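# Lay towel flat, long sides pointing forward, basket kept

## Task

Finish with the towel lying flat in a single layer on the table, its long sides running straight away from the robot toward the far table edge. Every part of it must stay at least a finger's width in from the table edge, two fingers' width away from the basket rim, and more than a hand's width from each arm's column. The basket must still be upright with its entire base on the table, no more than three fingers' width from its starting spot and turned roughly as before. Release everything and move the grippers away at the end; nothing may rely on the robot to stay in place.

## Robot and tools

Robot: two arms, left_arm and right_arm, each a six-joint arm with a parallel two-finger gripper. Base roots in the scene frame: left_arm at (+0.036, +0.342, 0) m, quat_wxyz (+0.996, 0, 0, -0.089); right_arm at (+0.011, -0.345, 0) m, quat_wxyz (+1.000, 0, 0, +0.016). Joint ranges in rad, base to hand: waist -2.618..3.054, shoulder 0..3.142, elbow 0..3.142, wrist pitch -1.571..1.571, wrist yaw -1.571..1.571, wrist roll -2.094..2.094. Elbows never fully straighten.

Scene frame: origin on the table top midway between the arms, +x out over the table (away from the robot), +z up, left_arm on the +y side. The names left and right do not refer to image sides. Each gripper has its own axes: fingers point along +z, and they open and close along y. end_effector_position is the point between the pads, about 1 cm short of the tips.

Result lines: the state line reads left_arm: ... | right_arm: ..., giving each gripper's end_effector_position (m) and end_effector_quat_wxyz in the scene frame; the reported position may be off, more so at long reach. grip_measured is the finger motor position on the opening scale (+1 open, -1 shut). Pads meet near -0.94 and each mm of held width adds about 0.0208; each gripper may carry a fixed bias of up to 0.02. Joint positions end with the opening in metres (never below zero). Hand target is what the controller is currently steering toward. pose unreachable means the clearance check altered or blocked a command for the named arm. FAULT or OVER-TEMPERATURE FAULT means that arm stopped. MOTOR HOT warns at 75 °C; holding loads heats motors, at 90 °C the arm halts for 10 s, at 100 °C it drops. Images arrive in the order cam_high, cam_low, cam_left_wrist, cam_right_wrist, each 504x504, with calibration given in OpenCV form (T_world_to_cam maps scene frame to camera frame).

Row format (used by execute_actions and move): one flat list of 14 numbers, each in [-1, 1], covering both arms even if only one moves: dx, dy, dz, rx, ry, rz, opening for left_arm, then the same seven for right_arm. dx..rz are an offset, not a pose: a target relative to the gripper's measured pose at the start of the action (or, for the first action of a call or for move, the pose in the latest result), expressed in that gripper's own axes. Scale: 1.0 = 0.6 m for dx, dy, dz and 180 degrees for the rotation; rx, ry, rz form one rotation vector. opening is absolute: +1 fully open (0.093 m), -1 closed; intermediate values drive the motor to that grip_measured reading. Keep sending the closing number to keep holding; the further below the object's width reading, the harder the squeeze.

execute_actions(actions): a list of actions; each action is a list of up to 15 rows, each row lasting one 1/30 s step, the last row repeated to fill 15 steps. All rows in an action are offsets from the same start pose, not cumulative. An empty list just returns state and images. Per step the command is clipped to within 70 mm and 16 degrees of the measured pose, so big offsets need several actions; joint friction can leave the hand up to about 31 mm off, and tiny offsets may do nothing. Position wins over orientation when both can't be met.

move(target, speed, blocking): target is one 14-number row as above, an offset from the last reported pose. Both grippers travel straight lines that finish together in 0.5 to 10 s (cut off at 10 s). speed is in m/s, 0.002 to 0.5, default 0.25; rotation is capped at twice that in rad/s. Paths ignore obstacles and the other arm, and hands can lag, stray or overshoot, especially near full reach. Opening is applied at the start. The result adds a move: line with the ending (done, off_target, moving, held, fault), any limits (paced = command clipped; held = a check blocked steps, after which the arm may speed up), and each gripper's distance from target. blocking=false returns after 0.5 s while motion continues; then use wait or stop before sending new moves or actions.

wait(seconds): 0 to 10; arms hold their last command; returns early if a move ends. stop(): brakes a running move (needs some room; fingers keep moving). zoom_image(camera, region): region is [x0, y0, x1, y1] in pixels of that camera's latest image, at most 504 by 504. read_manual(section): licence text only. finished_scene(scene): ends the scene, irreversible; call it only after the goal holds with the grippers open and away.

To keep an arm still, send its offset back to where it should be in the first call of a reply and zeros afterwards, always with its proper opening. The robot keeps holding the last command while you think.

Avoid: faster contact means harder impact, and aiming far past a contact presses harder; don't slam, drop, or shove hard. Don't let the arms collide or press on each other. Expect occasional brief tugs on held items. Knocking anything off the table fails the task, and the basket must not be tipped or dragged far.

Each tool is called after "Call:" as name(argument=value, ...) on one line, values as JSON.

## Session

Call:
execute_actions(actions=[])

Scene clock: 0.00 s.
left_arm: end_effector_position=(+0.5198, +0.6333, +0.2234) grip_measured=+1.000 end_effector_quat_wxyz=(-0.421, +0.714, -0.261, +0.494) | right_arm: end_effector_position=(+0.2574, -0.3993, +0.3707) grip_measured=+1.000 end_effector_quat_wxyz=(+0.194, +0.850, +0.414, +0.263)
Joint positions: left_arm=[ 0.797  1.875  1.212  0.5    0.26  -2.043  0.093] | right_arm=[-0.273  1.276  1.922 -1.551 -0.035  2.007  0.093]
Joint velocities: left_arm=[ 0.002  0.002 -0.002  0.022 -0.007  0.022  0.   ] | right_arm=[-0.002 -0.027  0.007 -0.007  0.022 -0.022  0.   ]
Motor temperatures (°C, as the motors report them): left_arm=[26 35 30 31 29 27] | right_arm=[26 28 33 29 26 28]
Hand target (left_arm): +0.520, +0.633, +0.223; -0.421, +0.714, -0.261, +0.494
Hand target (right_arm): +0.257, -0.399, +0.371; +0.194, +0.850, +0.414, +0.263
camera_calibration (this result's frames):
cam_left_wrist: T_world_to_cam=[[-0.0376209, 0.523718, 0.851061, -0.499781], [-0.0369631, -0.85181, 0.522545, 0.477645], [0.998608, -0.0117992, 0.0514041, -0.439268], [0, 0, 0, 1]] pos_world=[0.437509, 0.663424, 0.198333]
cam_right_wrist: T_world_to_cam=[[-0.597938, 0.581949, -0.551186, 0.586335], [0.205405, 0.775943, 0.596423, 0.0730943], [0.774777, 0.243408, -0.583501, 0.197977], [0, 0, 0, 1]] pos_world=[0.18219, -0.446123, 0.395104]

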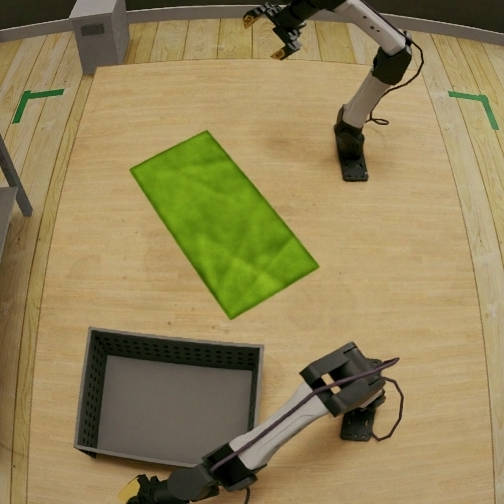

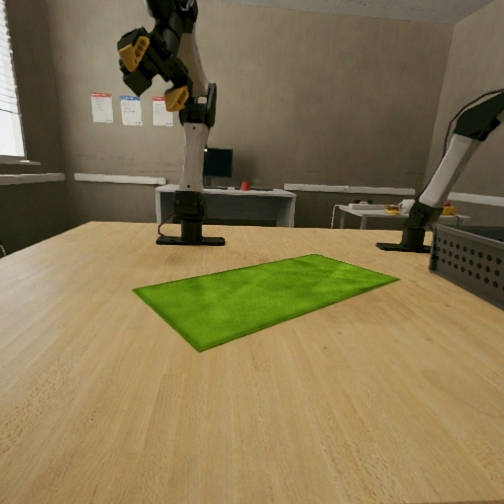

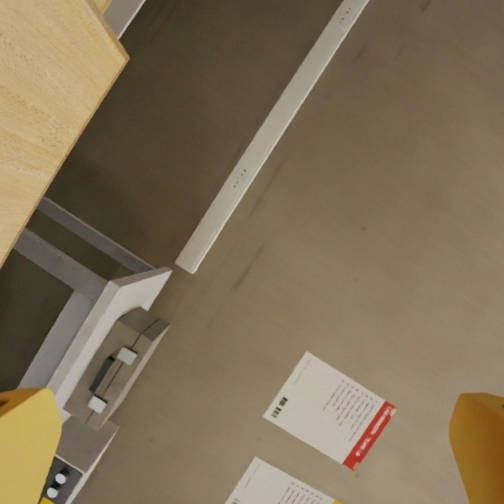

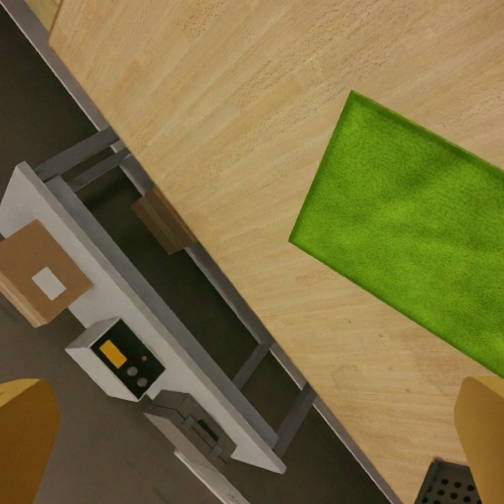

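Call:
move(target=[0,0,-0.3,0,0,0.6,0.2,0.182,-0.188,0.615,0.223,0.035,-0.389,0.2], speed=0.35)

Scene clock: 29.43 s.
left_arm: end_effector_position=(+0.3588, +0.5721, +0.2558) grip_measured=+0.202 end_effector_quat_wxyz=(+0.647, -0.212, +0.730, +0.050) | right_arm: end_effector_position=(+0.4681, -0.2939, +0.0439) grip_measured=+0.202 end_effector_quat_wxyz=(-0.000, +0.476, +0.879, +0.004)
Joint positions: left_arm=[ 0.975  1.191  0.695  0.323  0.43  -0.133  0.055] | right_arm=[ 0.076  2.358  2.064 -1.272 -0.007  1.101  0.055]
Joint velocities: left_arm=[ 0.002 -0.002 -0.017 -0.037  0.007 -0.051 -0.001] | right_arm=[-0.002 -0.012 -0.012  0.051 -0.007 -0.022  0.001]
Motor temperatures (°C, as the motors report them): left_arm=[26 41 34 37 29 27] | right_arm=[26 29 34 32 26 28]
Hand target (left_arm): +0.355, +0.569, +0.255; +0.647, -0.207, +0.732, +0.052
Hand target (right_arm): +0.468, -0.291, +0.045; -0.000, +0.468, +0.884, -0.001
Off the commanded pose (left_arm): 0.007 m, 0 deg.
Off the commanded pose (right_arm): 0.009 m, 2 deg.
move: done
camera_calibration (this result's frames):
cam_left_wrist: T_world_to_cam=[[0.387053, -0.897019, 0.21342, 0.322122], [-0.43608, -0.382021, -0.814797, 0.619088], [0.812419, 0.222301, -0.539034, -0.197042], [0, 0, 0, 1]] pos_world=[0.305374, 0.569257, 0.329472]
cam_right_wrist: T_world_to_cam=[[-0.837729, -0.545938, -0.0126721, 0.227935], [-0.49606, 0.751079, 0.435667, 0.471019], [-0.228329, 0.371257, -0.900019, 0.339339], [0, 0, 0, 1]] pos_world=[0.502082, -0.355316, 0.103093]

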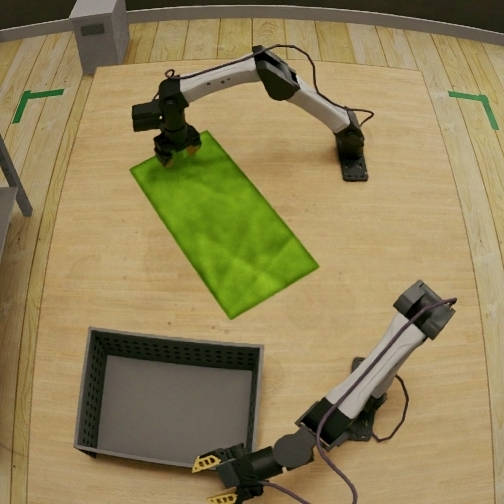

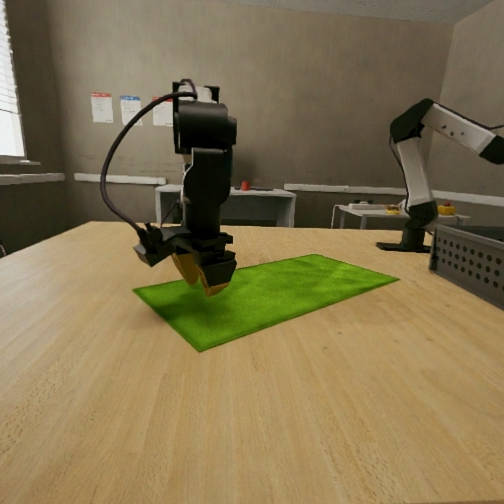

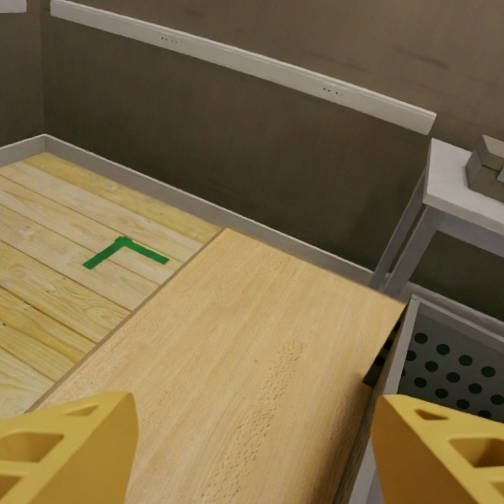

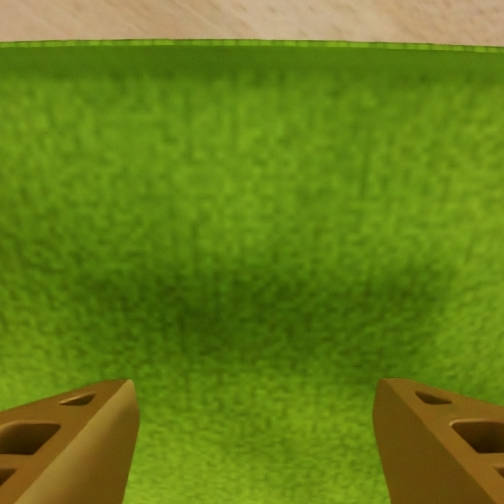

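Call:
move(target=[0.234,-0.55,-0.418,0.258,0.415,0.396,0.2,0,0,0.07,0,0,0,0.2], speed=0.3)

Scene clock: 41.20 s.
left_arm: end_effector_position=(+0.2474, +0.1525, +0.2258) grip_measured=+0.202 end_effector_quat_wxyz=(+0.067, +0.455, +0.888, -0.029) | right_arm: end_effector_position=(+0.4690, -0.2938, +0.0191) grip_measured=+0.202 end_effector_quat_wxyz=(+0.006, +0.476, +0.880, +0.008)
Joint positions: left_arm=[-0.541  1.543  1.66  -1.543  0.023  0.226  0.055] | right_arm=[ 0.076  2.358  1.965 -1.159 -0.007  1.1    0.055]
Joint velocities: left_arm=[ 0.022  0.002 -0.002 -0.051 -0.081  0.051  0.   ] | right_arm=[ 0.017  0.002 -0.037  0.007 -0.022 -0.051 -0.001]
Motor temperatures (°C, as the motors report them): left_arm=[26 40 34 37 29 27] | right_arm=[26 34 35 31 26 28]
Hand target (left_arm): +0.246, +0.149, +0.229; +0.065, +0.453, +0.888, -0.036
Hand target (right_arm): +0.468, -0.294, +0.002; -0.000, +0.476, +0.879, +0.004
Off the commanded pose (left_arm): 0.006 m, 8 deg.
Off the commanded pose (right_arm): 0.017 m, 1 deg.
joint sent to its limit (left arm) — the command would take joint 4 (wrist pitch) past its lower limit, so that joint was sent only as far as its limit.
move: off_target (left_arm, right_arm)
camera_calibration (this result's frames):
cam_left_wrist: T_world_to_cam=[[-0.801624, -0.59752, -0.0192236, 0.296208], [-0.57944, 0.768652, 0.270968, 0.00059618], [-0.147132, 0.228353, -0.962396, 0.302682], [0, 0, 0, 1]] pos_world=[0.282327, 0.107413, 0.296833]
cam_right_wrist: T_world_to_cam=[[-0.836831, -0.54687, -0.0254255, 0.227984], [-0.50317, 0.749999, 0.429327, 0.485375], [-0.215717, 0.372067, -0.902791, 0.311654], [0, 0, 0, 1]] pos_world=[0.502239, -0.35531, 0.0787702]

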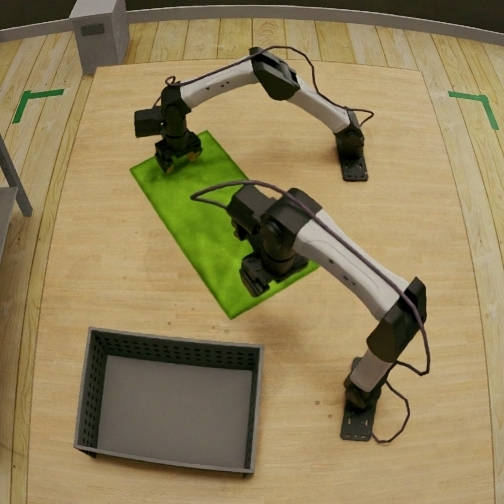

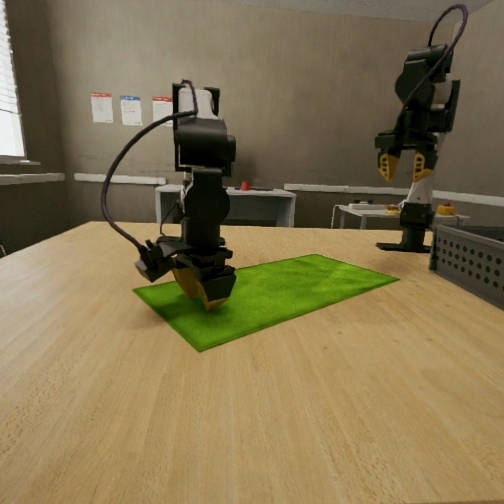

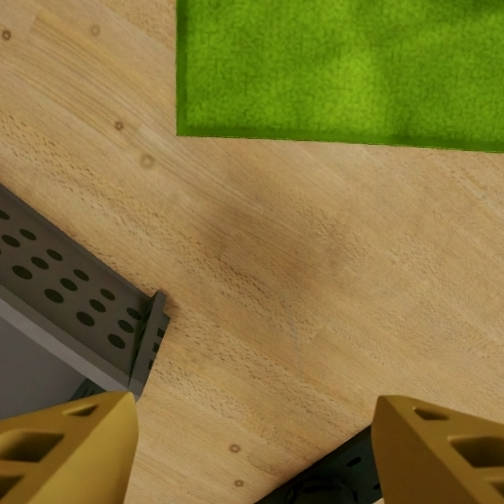

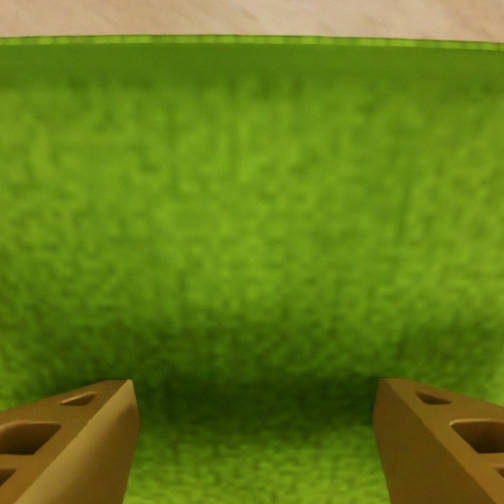

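Call:
move(target=[-0.11,-0.109,0.318,0.003,0.046,0.004,0.2,0,0,0.01,0,0,0,0.2])

Call:
move(target=[0,0,0.07,0,0,0,0.2,0,0,0.01,0,0,0,0.2], speed=0.05)

Call:
move(target=[0,0,0.01,0,0,0,-1,0,0,0.01,0,0,0,-1], speed=0.05)

Call:
move(target=[0,0,-0.045,0,0,0,-1,0,0,-0.045,0,0,0,-1], speed=0.05)

Scene clock: 53.90 s.
left_arm: end_effector_position=(+0.2436, +0.0497, +0.0400) grip_measured=+0.202 end_effector_quat_wxyz=(-0.020, +0.463, +0.886, +0.001) | right_arm: end_effector_position=(+0.4690, -0.2938, +0.0191) grip_measured=+0.202 end_effector_quat_wxyz=(+0.006, +0.476, +0.880, +0.008)
Joint positions: left_arm=[-0.768  1.984  1.45  -1.073  0.017  0.017  0.055] | right_arm=[ 0.076  2.358  1.965 -1.159 -0.007  1.1    0.055]
Joint velocities: left_arm=[-0.007 -0.002  0.007  0.037 -0.007 -0.037  0.002] | right_arm=[-0.022 -0.002 -0.002  0.051 -0.051 -0.007  0.   ]
Motor temperatures (°C, as the motors report them): left_arm=[26 39 36 35 29 27] | right_arm=[26 38 35 30 26 28]
Hand target (left_arm): +0.249, +0.043, +0.043; -0.002, +0.461, +0.888, -0.002
Hand target (right_arm): +0.469, -0.294, +0.013; +0.006, +0.476, +0.880, +0.008
Off the commanded pose (left_arm): 0.013 m, 2 deg.
Off the commanded pose (right_arm): 0.006 m, 0 deg.
move: off_target (left_arm)
camera_calibration (this result's frames):
cam_left_wrist: T_world_to_cam=[[-0.813004, -0.582232, 0.00543761, 0.229242], [-0.520481, 0.730901, 0.441456, 0.108506], [-0.261004, 0.356075, -0.897266, 0.165539], [0, 0, 0, 1]] pos_world=[0.286057, -0.00477941, 0.0993853]
cam_right_wrist: T_world_to_cam=[[-0.836831, -0.54687, -0.0254255, 0.227984], [-0.50317, 0.749999, 0.429327, 0.485375], [-0.215717, 0.372067, -0.902791, 0.311654], [0, 0, 0, 1]] pos_world=[0.502239, -0.35531, 0.0787702]

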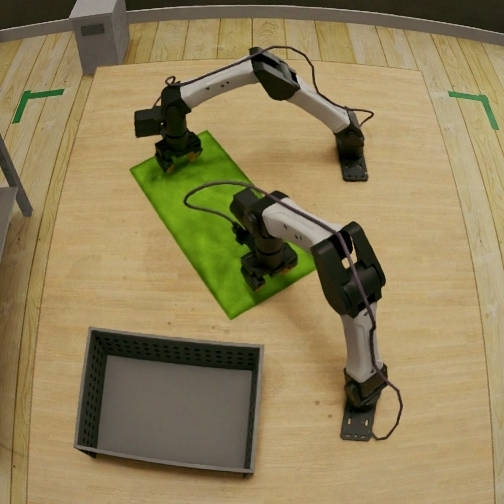

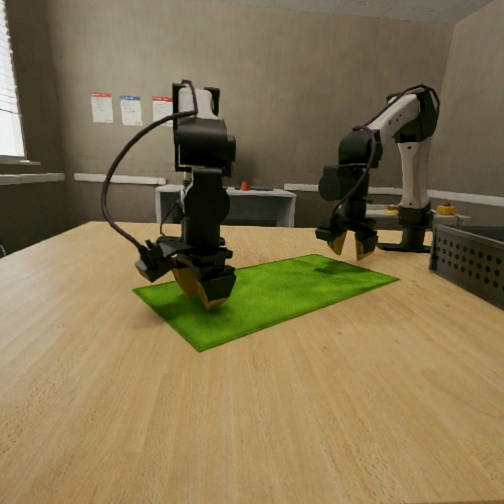

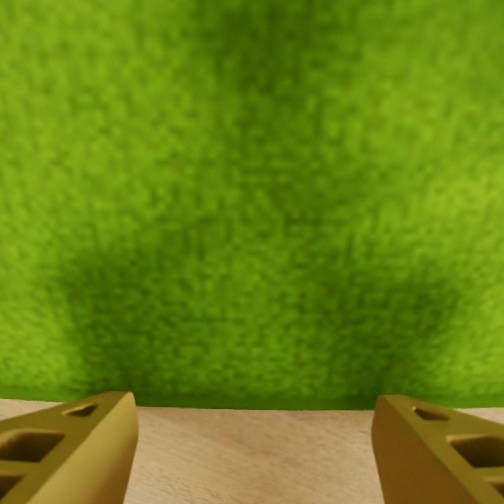

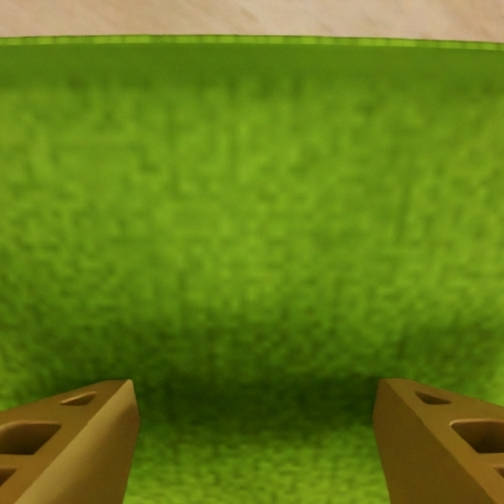

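Scene clock: 54.97 s.
left_arm: end_effector_position=(+0.2419, +0.0521, +0.0162) grip_measured=+0.202 end_effector_quat_wxyz=(-0.022, +0.463, +0.886, +0.002) | right_arm: end_effector_position=(+0.4690, -0.2938, +0.0191) grip_measured=+0.202 end_effector_quat_wxyz=(+0.006, +0.476, +0.880, +0.008)
Joint positions: left_arm=[-0.768  2.008  1.384 -0.988  0.017  0.017  0.055] | right_arm=[ 0.076  2.358  1.965 -1.159 -0.007  1.1    0.055]
Joint velocities: left_arm=[-0.012  0.007  0.022 -0.007  0.037  0.007  0.   ] | right_arm=[-0.002 -0.007 -0.002 -0.037  0.037 -0.007 -0.   ]
Motor temperatures (°C, as the motors report them): left_arm=[26 39 35 35 29 27] | right_arm=[26 38 35 30 26 28]
Hand target (left_arm): +0.242, +0.052, -0.001; -0.021, +0.463, +0.886, +0.001
Hand target (right_arm): +0.469, -0.294, +0.013; +0.006, +0.476, +0.880, +0.008
Off the commanded pose (left_arm): 0.018 m, 0 deg.
Off the commanded pose (right_arm): 0.006 m, 0 deg.
move: off_target (left_arm)
camera_calibration (this result's frames):
cam_left_wrist: T_world_to_cam=[[-0.81299, -0.582253, 0.00545063, 0.22936], [-0.519295, 0.729253, 0.445559, 0.116032], [-0.263403, 0.359404, -0.895236, 0.143308], [0, 0, 0, 1]] pos_world=[0.28447, -0.00257709, 0.0753452]
cam_right_wrist: T_world_to_cam=[[-0.836831, -0.54687, -0.0254255, 0.227984], [-0.50317, 0.749999, 0.429327, 0.485375], [-0.215717, 0.372067, -0.902791, 0.311654], [0, 0, 0, 1]] pos_world=[0.502239, -0.35531, 0.0787702]

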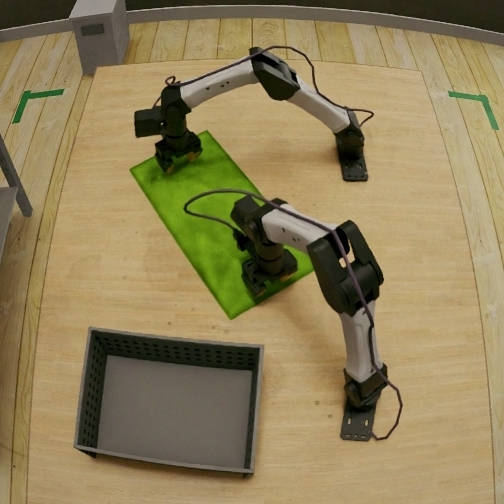

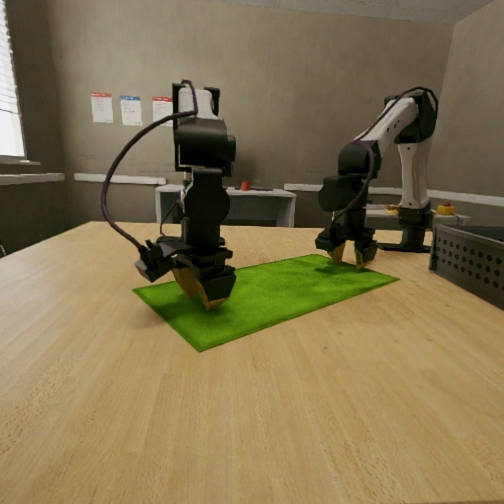

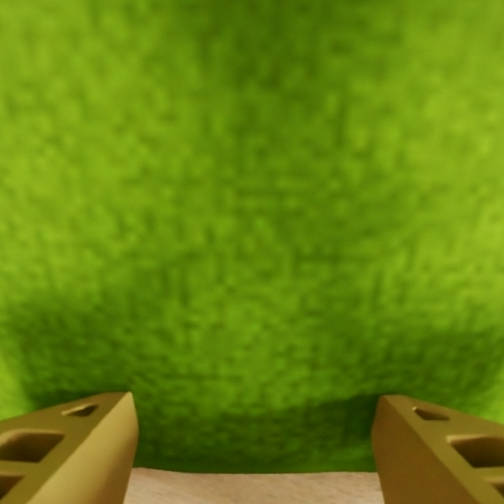

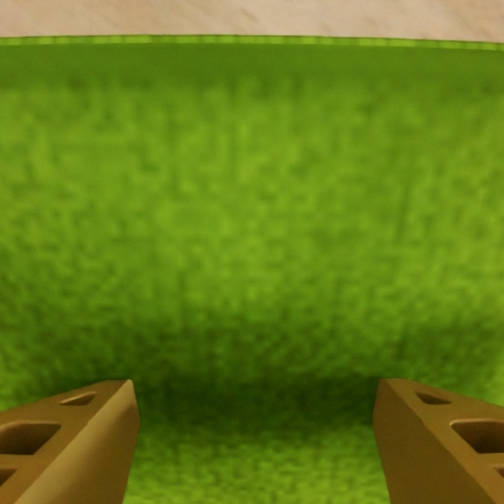

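Scene clock: 55.67 s.
left_arm: end_effector_position=(+0.2413, +0.0514, +0.0169) grip_measured=-0.983 end_effector_quat_wxyz=(-0.022, +0.463, +0.886, -0.001) | right_arm: end_effector_position=(+0.4694, -0.2937, +0.0191) grip_measured=-0.985 end_effector_quat_wxyz=(+0.006, +0.476, +0.880, +0.009)
Joint positions: left_arm=[-0.769  2.006  1.384 -0.988  0.022  0.017  0.   ] | right_arm=[ 0.076  2.358  1.965 -1.157 -0.007  1.1    0.   ]
Joint velocities: left_arm=[ 0.017 -0.032 -0.017 -0.022 -0.022  0.007  0.   ] | right_arm=[-0.027 -0.012 -0.022  0.022  0.022 -0.007  0.   ]
Motor temperatures (°C, as the motors report them): left_arm=[26 39 35 35 29 27] | right_arm=[26 39 35 30 26 28]
Hand target (left_arm): +0.242, +0.053, +0.010; -0.022, +0.463, +0.886, +0.002
Hand target (right_arm): +0.469, -0.294, +0.013; +0.006, +0.476, +0.880, +0.008
Off the commanded pose (left_arm): 0.007 m, 0 deg.
Off the commanded pose (right_arm): 0.006 m, 0 deg.
move: done
camera_calibration (this result's frames):
cam_left_wrist: T_world_to_cam=[[-0.813076, -0.582065, 0.0103995, 0.228314], [-0.517967, 0.731462, 0.443479, 0.115595], [-0.26574, 0.355195, -0.896225, 0.144809], [0, 0, 0, 1]] pos_world=[0.283993, -0.00309555, 0.0761432]
cam_right_wrist: T_world_to_cam=[[-0.836788, -0.546862, -0.0269581, 0.228354], [-0.503809, 0.749762, 0.428992, 0.485712], [-0.214388, 0.372557, -0.902906, 0.311222], [0, 0, 0, 1]] pos_world=[0.502512, -0.355238, 0.0787936]

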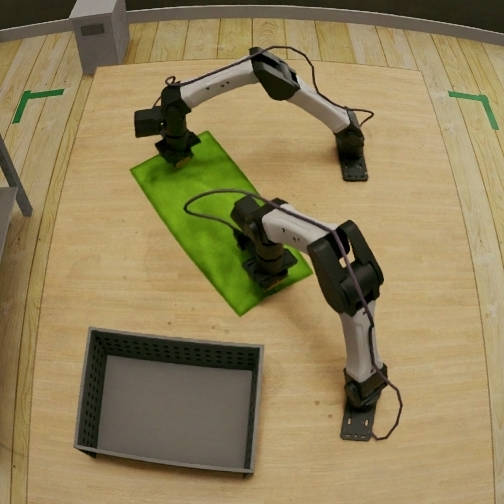

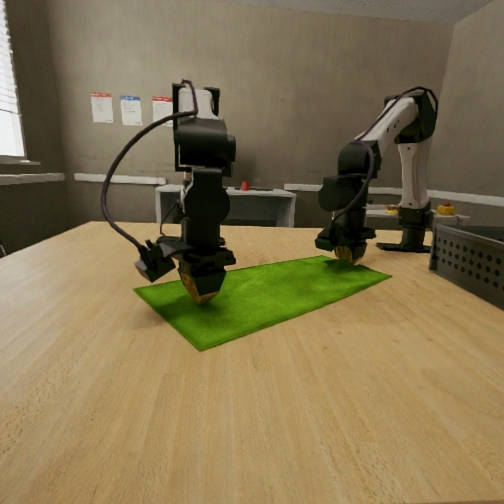

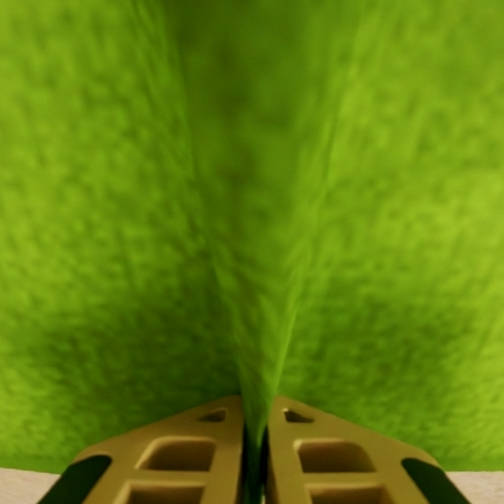

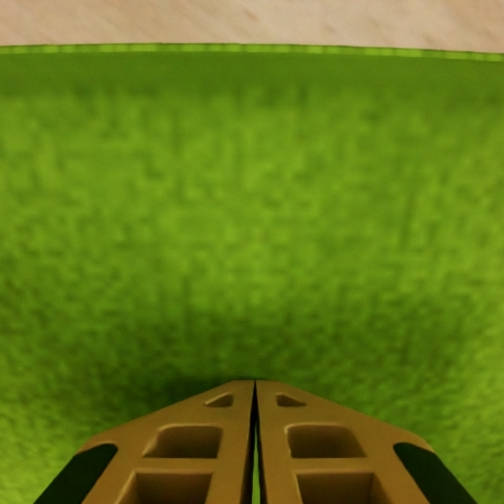

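Scene clock: 56.67 s.
left_arm: end_effector_position=(+0.2393, +0.0539, +0.0283) grip_measured=-0.983 end_effector_quat_wxyz=(-0.035, +0.463, +0.886, +0.005) | right_arm: end_effector_position=(+0.4661, -0.2941, +0.0325) grip_measured=-0.985 end_effector_quat_wxyz=(-0.002, +0.476, +0.880, +0.003)
Joint positions: left_arm=[-0.769  2.004  1.428 -1.062  0.022  0.017  0.   ] | right_arm=[ 0.076  2.358  2.019 -1.231 -0.007  1.1    0.   ]
Joint velocities: left_arm=[-0.002  0.007 -0.002 -0.066 -0.037 -0.051  0.   ] | right_arm=[-0.002  0.002 -0.012 -0.081 -0.051  0.022  0.   ]
Motor temperatures (°C, as the motors report them): left_arm=[26 39 35 34 29 27] | right_arm=[26 39 35 30 26 28]
Hand target (left_arm): +0.242, +0.050, +0.044; -0.022, +0.463, +0.886, -0.001
Hand target (right_arm): +0.469, -0.294, +0.046; +0.007, +0.476, +0.880, +0.009
Off the commanded pose (left_arm): 0.016 m, 2 deg.
Off the commanded pose (right_arm): 0.014 m, 1 deg.
move: off_target (left_arm, right_arm)
camera_calibration (this result's frames):
cam_left_wrist: T_world_to_cam=[[-0.812886, -0.582322, 0.0108508, 0.228078], [-0.510319, 0.721105, 0.468597, 0.10566], [-0.280699, 0.375378, -0.883346, 0.155703], [0, 0, 0, 1]] pos_world=[0.283027, -0.00182414, 0.0855527]
cam_right_wrist: T_world_to_cam=[[-0.837152, -0.546902, -0.00859619, 0.225343], [-0.494936, 0.750729, 0.437543, 0.474451], [-0.23284, 0.370545, -0.899156, 0.330644], [0, 0, 0, 1]] pos_world=[0.500457, -0.355462, 0.0916452]

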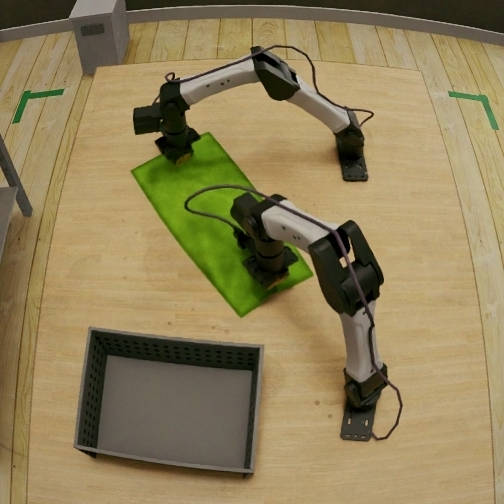

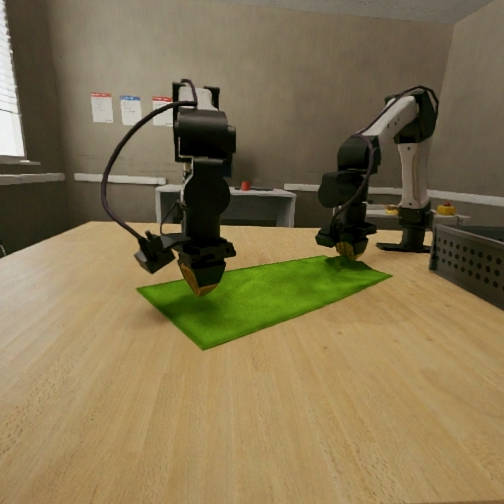

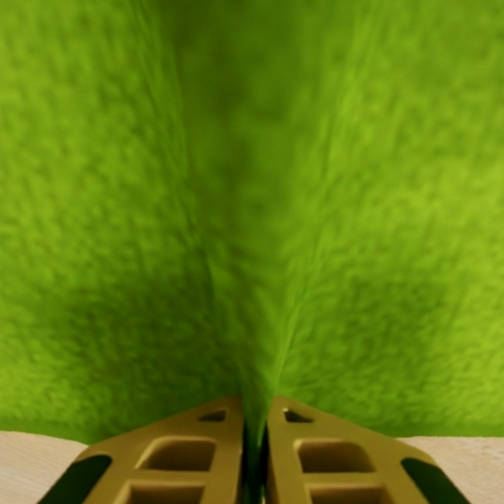

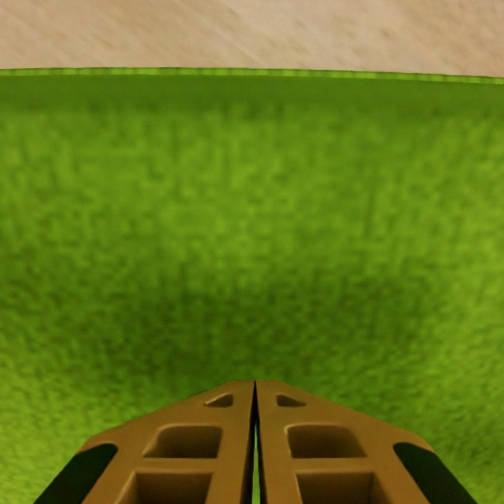

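Right missed; press deeper.

Call:
move(target=[0,0,0,0,0,0,-1,0,0,0,0,0,0,0.2])

Call:
move(target=[0,0,0,0,0,0,-1,0,0,0.075,0,0,0,0.2], speed=0.04)

Call:
move(target=[0,0,0,0,0,0,-1,0,0,0.04,0,0,0,-1], speed=0.05)

Call:
move(target=[0,0,0,0,0,0,-1,0,0,-0.05,0,0,0,-1], speed=0.05)

Scene clock: 66.77 s.
left_arm: end_effector_position=(+0.2392, +0.0542, +0.0283) grip_measured=-0.983 end_effector_quat_wxyz=(-0.035, +0.463, +0.886, +0.005) | right_arm: end_effector_position=(+0.4657, -0.2941, +0.0325) grip_measured=+0.198 end_effector_quat_wxyz=(-0.003, +0.476, +0.880, +0.003)
Joint positions: left_arm=[-0.769  2.004  1.428 -1.063  0.022  0.017  0.   ] | right_arm=[ 0.076  2.358  2.019 -1.233 -0.007  1.1    0.055]
Joint velocities: left_arm=[-0.012 -0.012  0.007 -0.007  0.051 -0.037  0.   ] | right_arm=[ 0.002  0.012  0.017  0.007 -0.051  0.022  0.001]
Motor temperatures (°C, as the motors report them): left_arm=[26 42 36 33 29 27] | right_arm=[26 44 36 30 26 28]
Hand target (left_arm): +0.239, +0.054, +0.028; -0.035, +0.463, +0.886, +0.005
Hand target (right_arm): +0.466, -0.294, +0.033; -0.002, +0.476, +0.880, +0.003
Off the commanded pose (left_arm): 0.000 m, 0 deg.
Off the commanded pose (right_arm): 0.000 m, 0 deg.
move: done
camera_calibration (this result's frames):
cam_left_wrist: T_world_to_cam=[[-0.812878, -0.582332, 0.0108535, 0.228076], [-0.510005, 0.720669, 0.469607, 0.105327], [-0.281289, 0.376198, -0.882809, 0.155671], [0, 0, 0, 1]] pos_world=[0.282904, -0.00165269, 0.0854903]
cam_right_wrist: T_world_to_cam=[[-0.837164, -0.546903, -0.00723581, 0.224975], [-0.494272, 0.750802, 0.438169, 0.473991], [-0.234203, 0.370396, -0.898864, 0.331155], [0, 0, 0, 1]] pos_world=[0.500179, -0.355492, 0.0916033]

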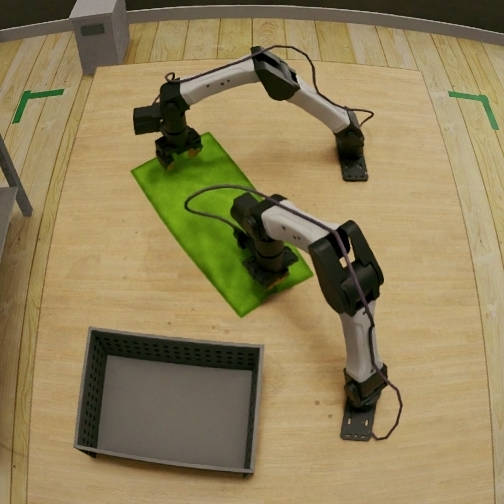

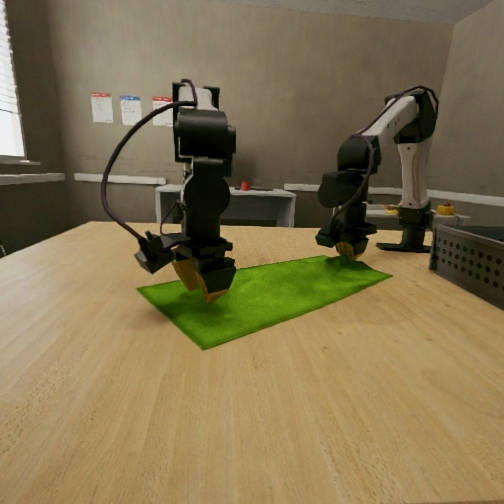

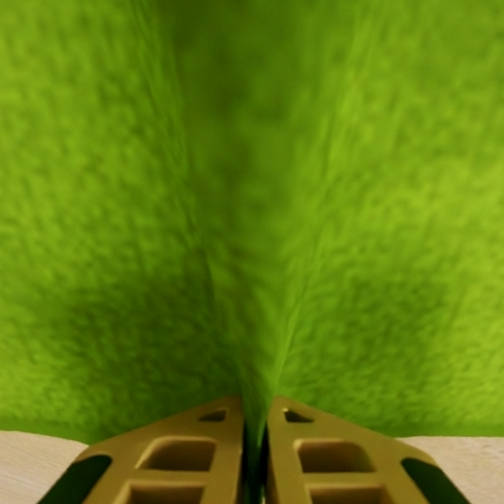

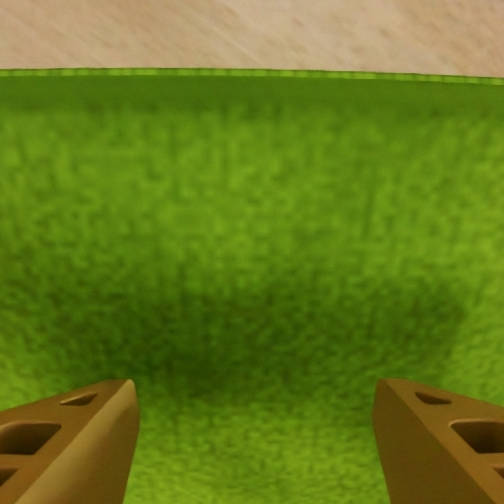

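Scene clock: 68.13 s.
left_arm: end_effector_position=(+0.2392, +0.0542, +0.0283) grip_measured=-0.983 end_effector_quat_wxyz=(-0.035, +0.463, +0.886, +0.005) | right_arm: end_effector_position=(+0.4642, -0.2941, +0.0171) grip_measured=+0.198 end_effector_quat_wxyz=(+0.001, +0.476, +0.880, +0.006)
Joint positions: left_arm=[-0.769  2.004  1.428 -1.063  0.022  0.017  0.   ] | right_arm=[ 0.076  2.35   1.944 -1.157 -0.008  1.1    0.055]
Joint velocities: left_arm=[-0.032 -0.002  0.002 -0.007 -0.007  0.066  0.   ] | right_arm=[ 0.002 -0.007 -0.017 -0.037 -0.066 -0.066 -0.   ]
Motor temperatures (°C, as the motors report them): left_arm=[26 42 36 33 29 27] | right_arm=[26 44 36 30 26 28]
Hand target (left_arm): +0.239, +0.054, +0.028; -0.035, +0.463, +0.886, +0.005
Hand target (right_arm): +0.464, -0.295, -0.011; -0.004, +0.476, +0.880, +0.002
Off the commanded pose (left_arm): 0.000 m, 0 deg.
Off the commanded pose (right_arm): 0.030 m, 1 deg.
move: off_target (right_arm)
camera_calibration (this result's frames):
cam_left_wrist: T_world_to_cam=[[-0.812878, -0.582332, 0.0108535, 0.228076], [-0.510005, 0.720669, 0.469607, 0.105327], [-0.281289, 0.376198, -0.882809, 0.155671], [0, 0, 0, 1]] pos_world=[0.282904, -0.00165269, 0.0854903]
cam_right_wrist: T_world_to_cam=[[-0.837065, -0.546886, -0.0154032, 0.223635], [-0.498046, 0.750054, 0.435166, 0.481604], [-0.226433, 0.371933, -0.900219, 0.313787], [0, 0, 0, 1]] pos_world=[0.49811, -0.355634, 0.0763442]

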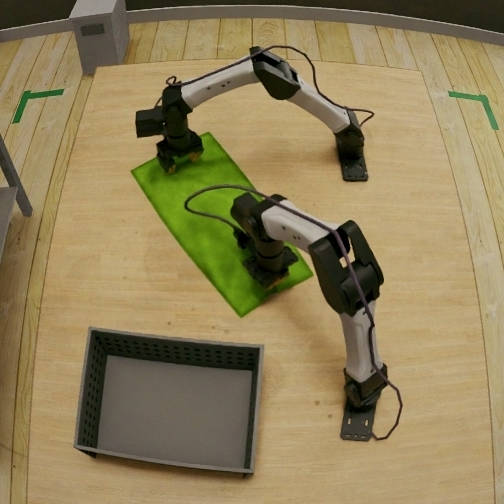

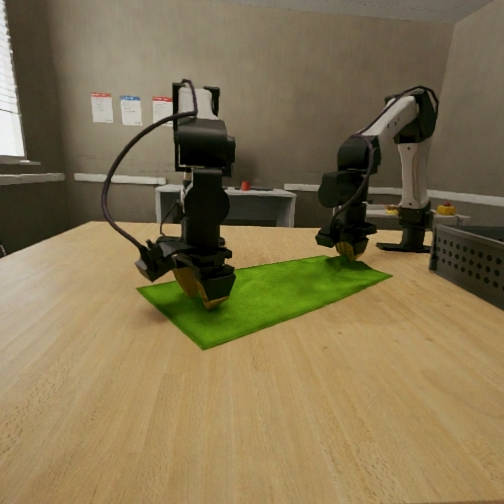

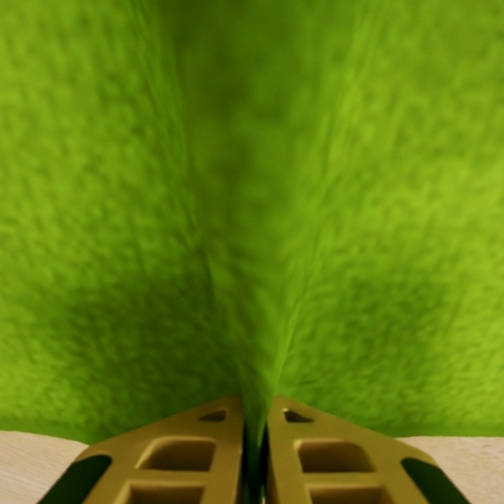

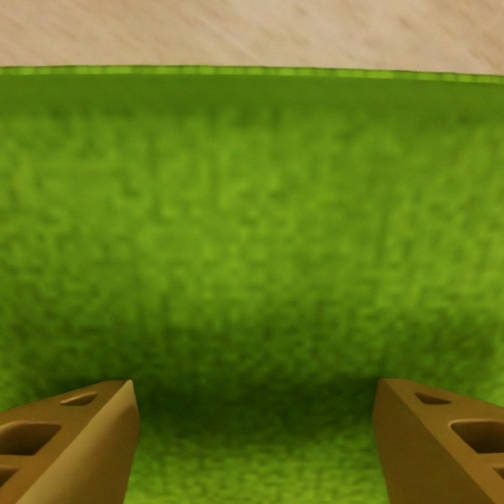

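Scene clock: 68.83 s.
left_arm: end_effector_position=(+0.2392, +0.0542, +0.0283) grip_measured=-0.983 end_effector_quat_wxyz=(-0.035, +0.463, +0.886, +0.005) | right_arm: end_effector_position=(+0.4673, -0.2929, +0.0175) grip_measured=-0.981 end_effector_quat_wxyz=(+0.008, +0.475, +0.880, +0.014)
Joint positions: left_arm=[-0.769  2.004  1.428 -1.063  0.022  0.017  0.   ] | right_arm=[ 0.076  2.342  1.93  -1.131 -0.014  1.1    0.   ]
Joint velocities: left_arm=[ 0.002  0.027 -0.012  0.037 -0.037 -0.066  0.   ] | right_arm=[ 0.012 -0.002 -0.007  0.007 -0.037  0.007  0.   ]
Motor temperatures (°C, as the motors report them): left_arm=[26 42 36 33 29 27] | right_arm=[26 44 36 30 26 28]
Hand target (left_arm): +0.239, +0.054, +0.028; -0.035, +0.463, +0.886, +0.005
Hand target (right_arm): +0.463, -0.294, -0.006; +0.000, +0.476, +0.880, +0.005
Off the commanded pose (left_arm): 0.000 m, 0 deg.
Off the commanded pose (right_arm): 0.025 m, 1 deg.
move: off_target (right_arm)
camera_calibration (this result's frames):
cam_left_wrist: T_world_to_cam=[[-0.812878, -0.582332, 0.0108535, 0.228076], [-0.510005, 0.720669, 0.469607, 0.105327], [-0.281289, 0.376198, -0.882809, 0.155671], [0, 0, 0, 1]] pos_world=[0.282904, -0.00165269, 0.0854903]
cam_right_wrist: T_world_to_cam=[[-0.836486, -0.54677, -0.0365193, 0.227116], [-0.506897, 0.746723, 0.430651, 0.485304], [-0.208197, 0.378746, -0.901779, 0.307918], [0, 0, 0, 1]] pos_world=[0.500087, -0.35483, 0.0769715]

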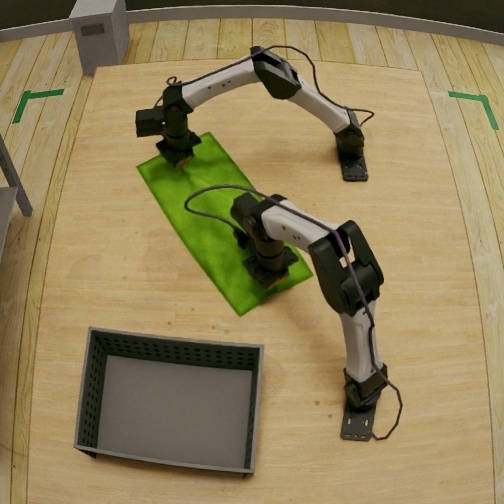

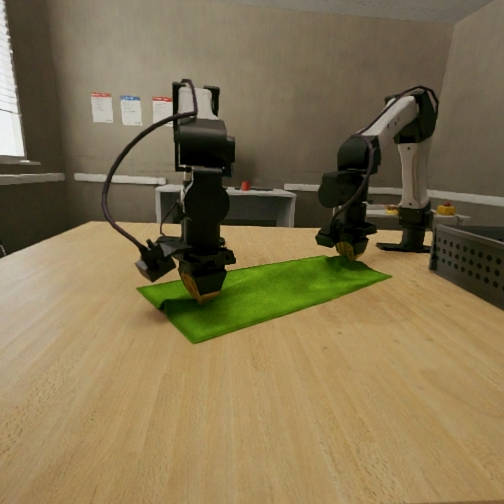

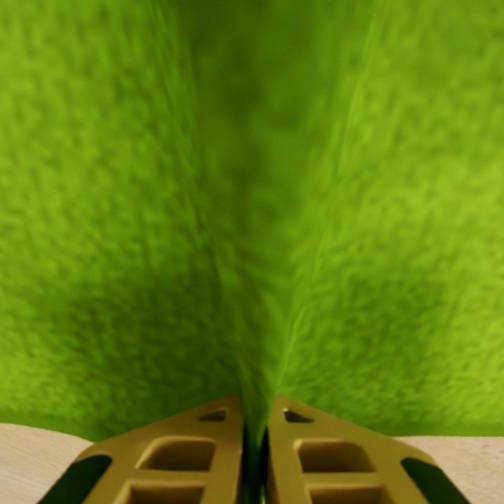

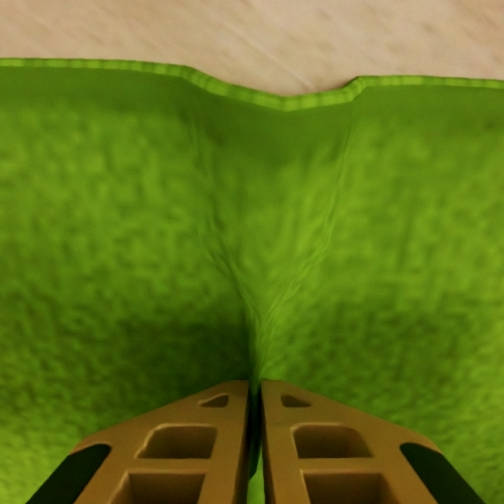

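Scene clock: 69.73 s.
left_arm: end_effector_position=(+0.2392, +0.0542, +0.0283) grip_measured=-0.983 end_effector_quat_wxyz=(-0.035, +0.463, +0.886, +0.005) | right_arm: end_effector_position=(+0.4653, -0.2931, +0.0332) grip_measured=-0.981 end_effector_quat_wxyz=(+0.002, +0.476, +0.880, +0.010)
Joint positions: left_arm=[-0.769  2.004  1.428 -1.063  0.022  0.017  0.   ] | right_arm=[ 0.076  2.339  1.988 -1.207 -0.014  1.1    0.   ]
Joint velocities: left_arm=[-0.007  0.007 -0.002  0.007 -0.007  0.007  0.   ] | right_arm=[-0.007 -0.002 -0.017  0.051 -0.037 -0.007  0.   ]
Motor temperatures (°C, as the motors report them): left_arm=[26 42 36 33 29 27] | right_arm=[26 44 36 30 26 28]
Hand target (left_arm): +0.239, +0.054, +0.028; -0.035, +0.463, +0.886, +0.005
Hand target (right_arm): +0.466, -0.293, +0.047; +0.008, +0.475, +0.880, +0.014
Off the commanded pose (left_arm): 0.000 m, 0 deg.
Off the commanded pose (right_arm): 0.014 m, 1 deg.
move: off_target (right_arm)
camera_calibration (this result's frames):
cam_left_wrist: T_world_to_cam=[[-0.812878, -0.582332, 0.0108535, 0.228076], [-0.510005, 0.720669, 0.469607, 0.105327], [-0.281289, 0.376198, -0.882809, 0.155671], [0, 0, 0, 1]] pos_world=[0.282904, -0.00165269, 0.0854903]
cam_right_wrist: T_world_to_cam=[[-0.836926, -0.546814, -0.023435, 0.225675], [-0.500467, 0.747254, 0.4372, 0.474571], [-0.221555, 0.377633, -0.899059, 0.327538], [0, 0, 0, 1]] pos_world=[0.498949, -0.354912, 0.0922819]

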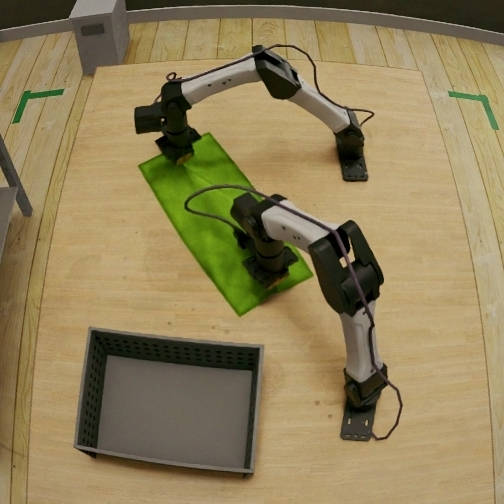

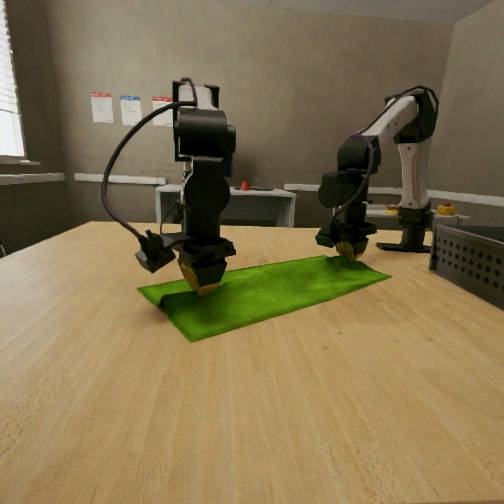

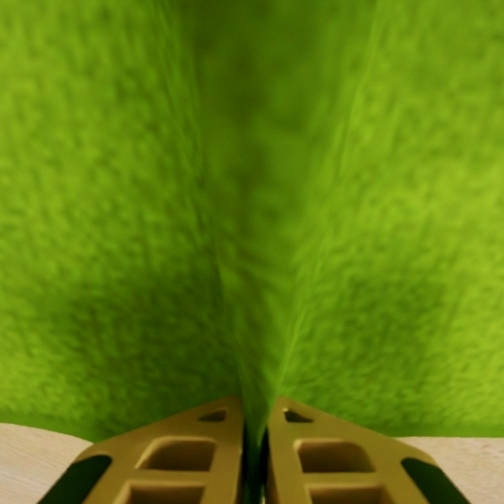

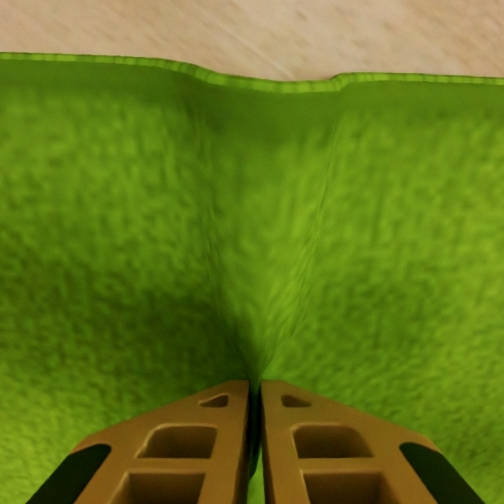

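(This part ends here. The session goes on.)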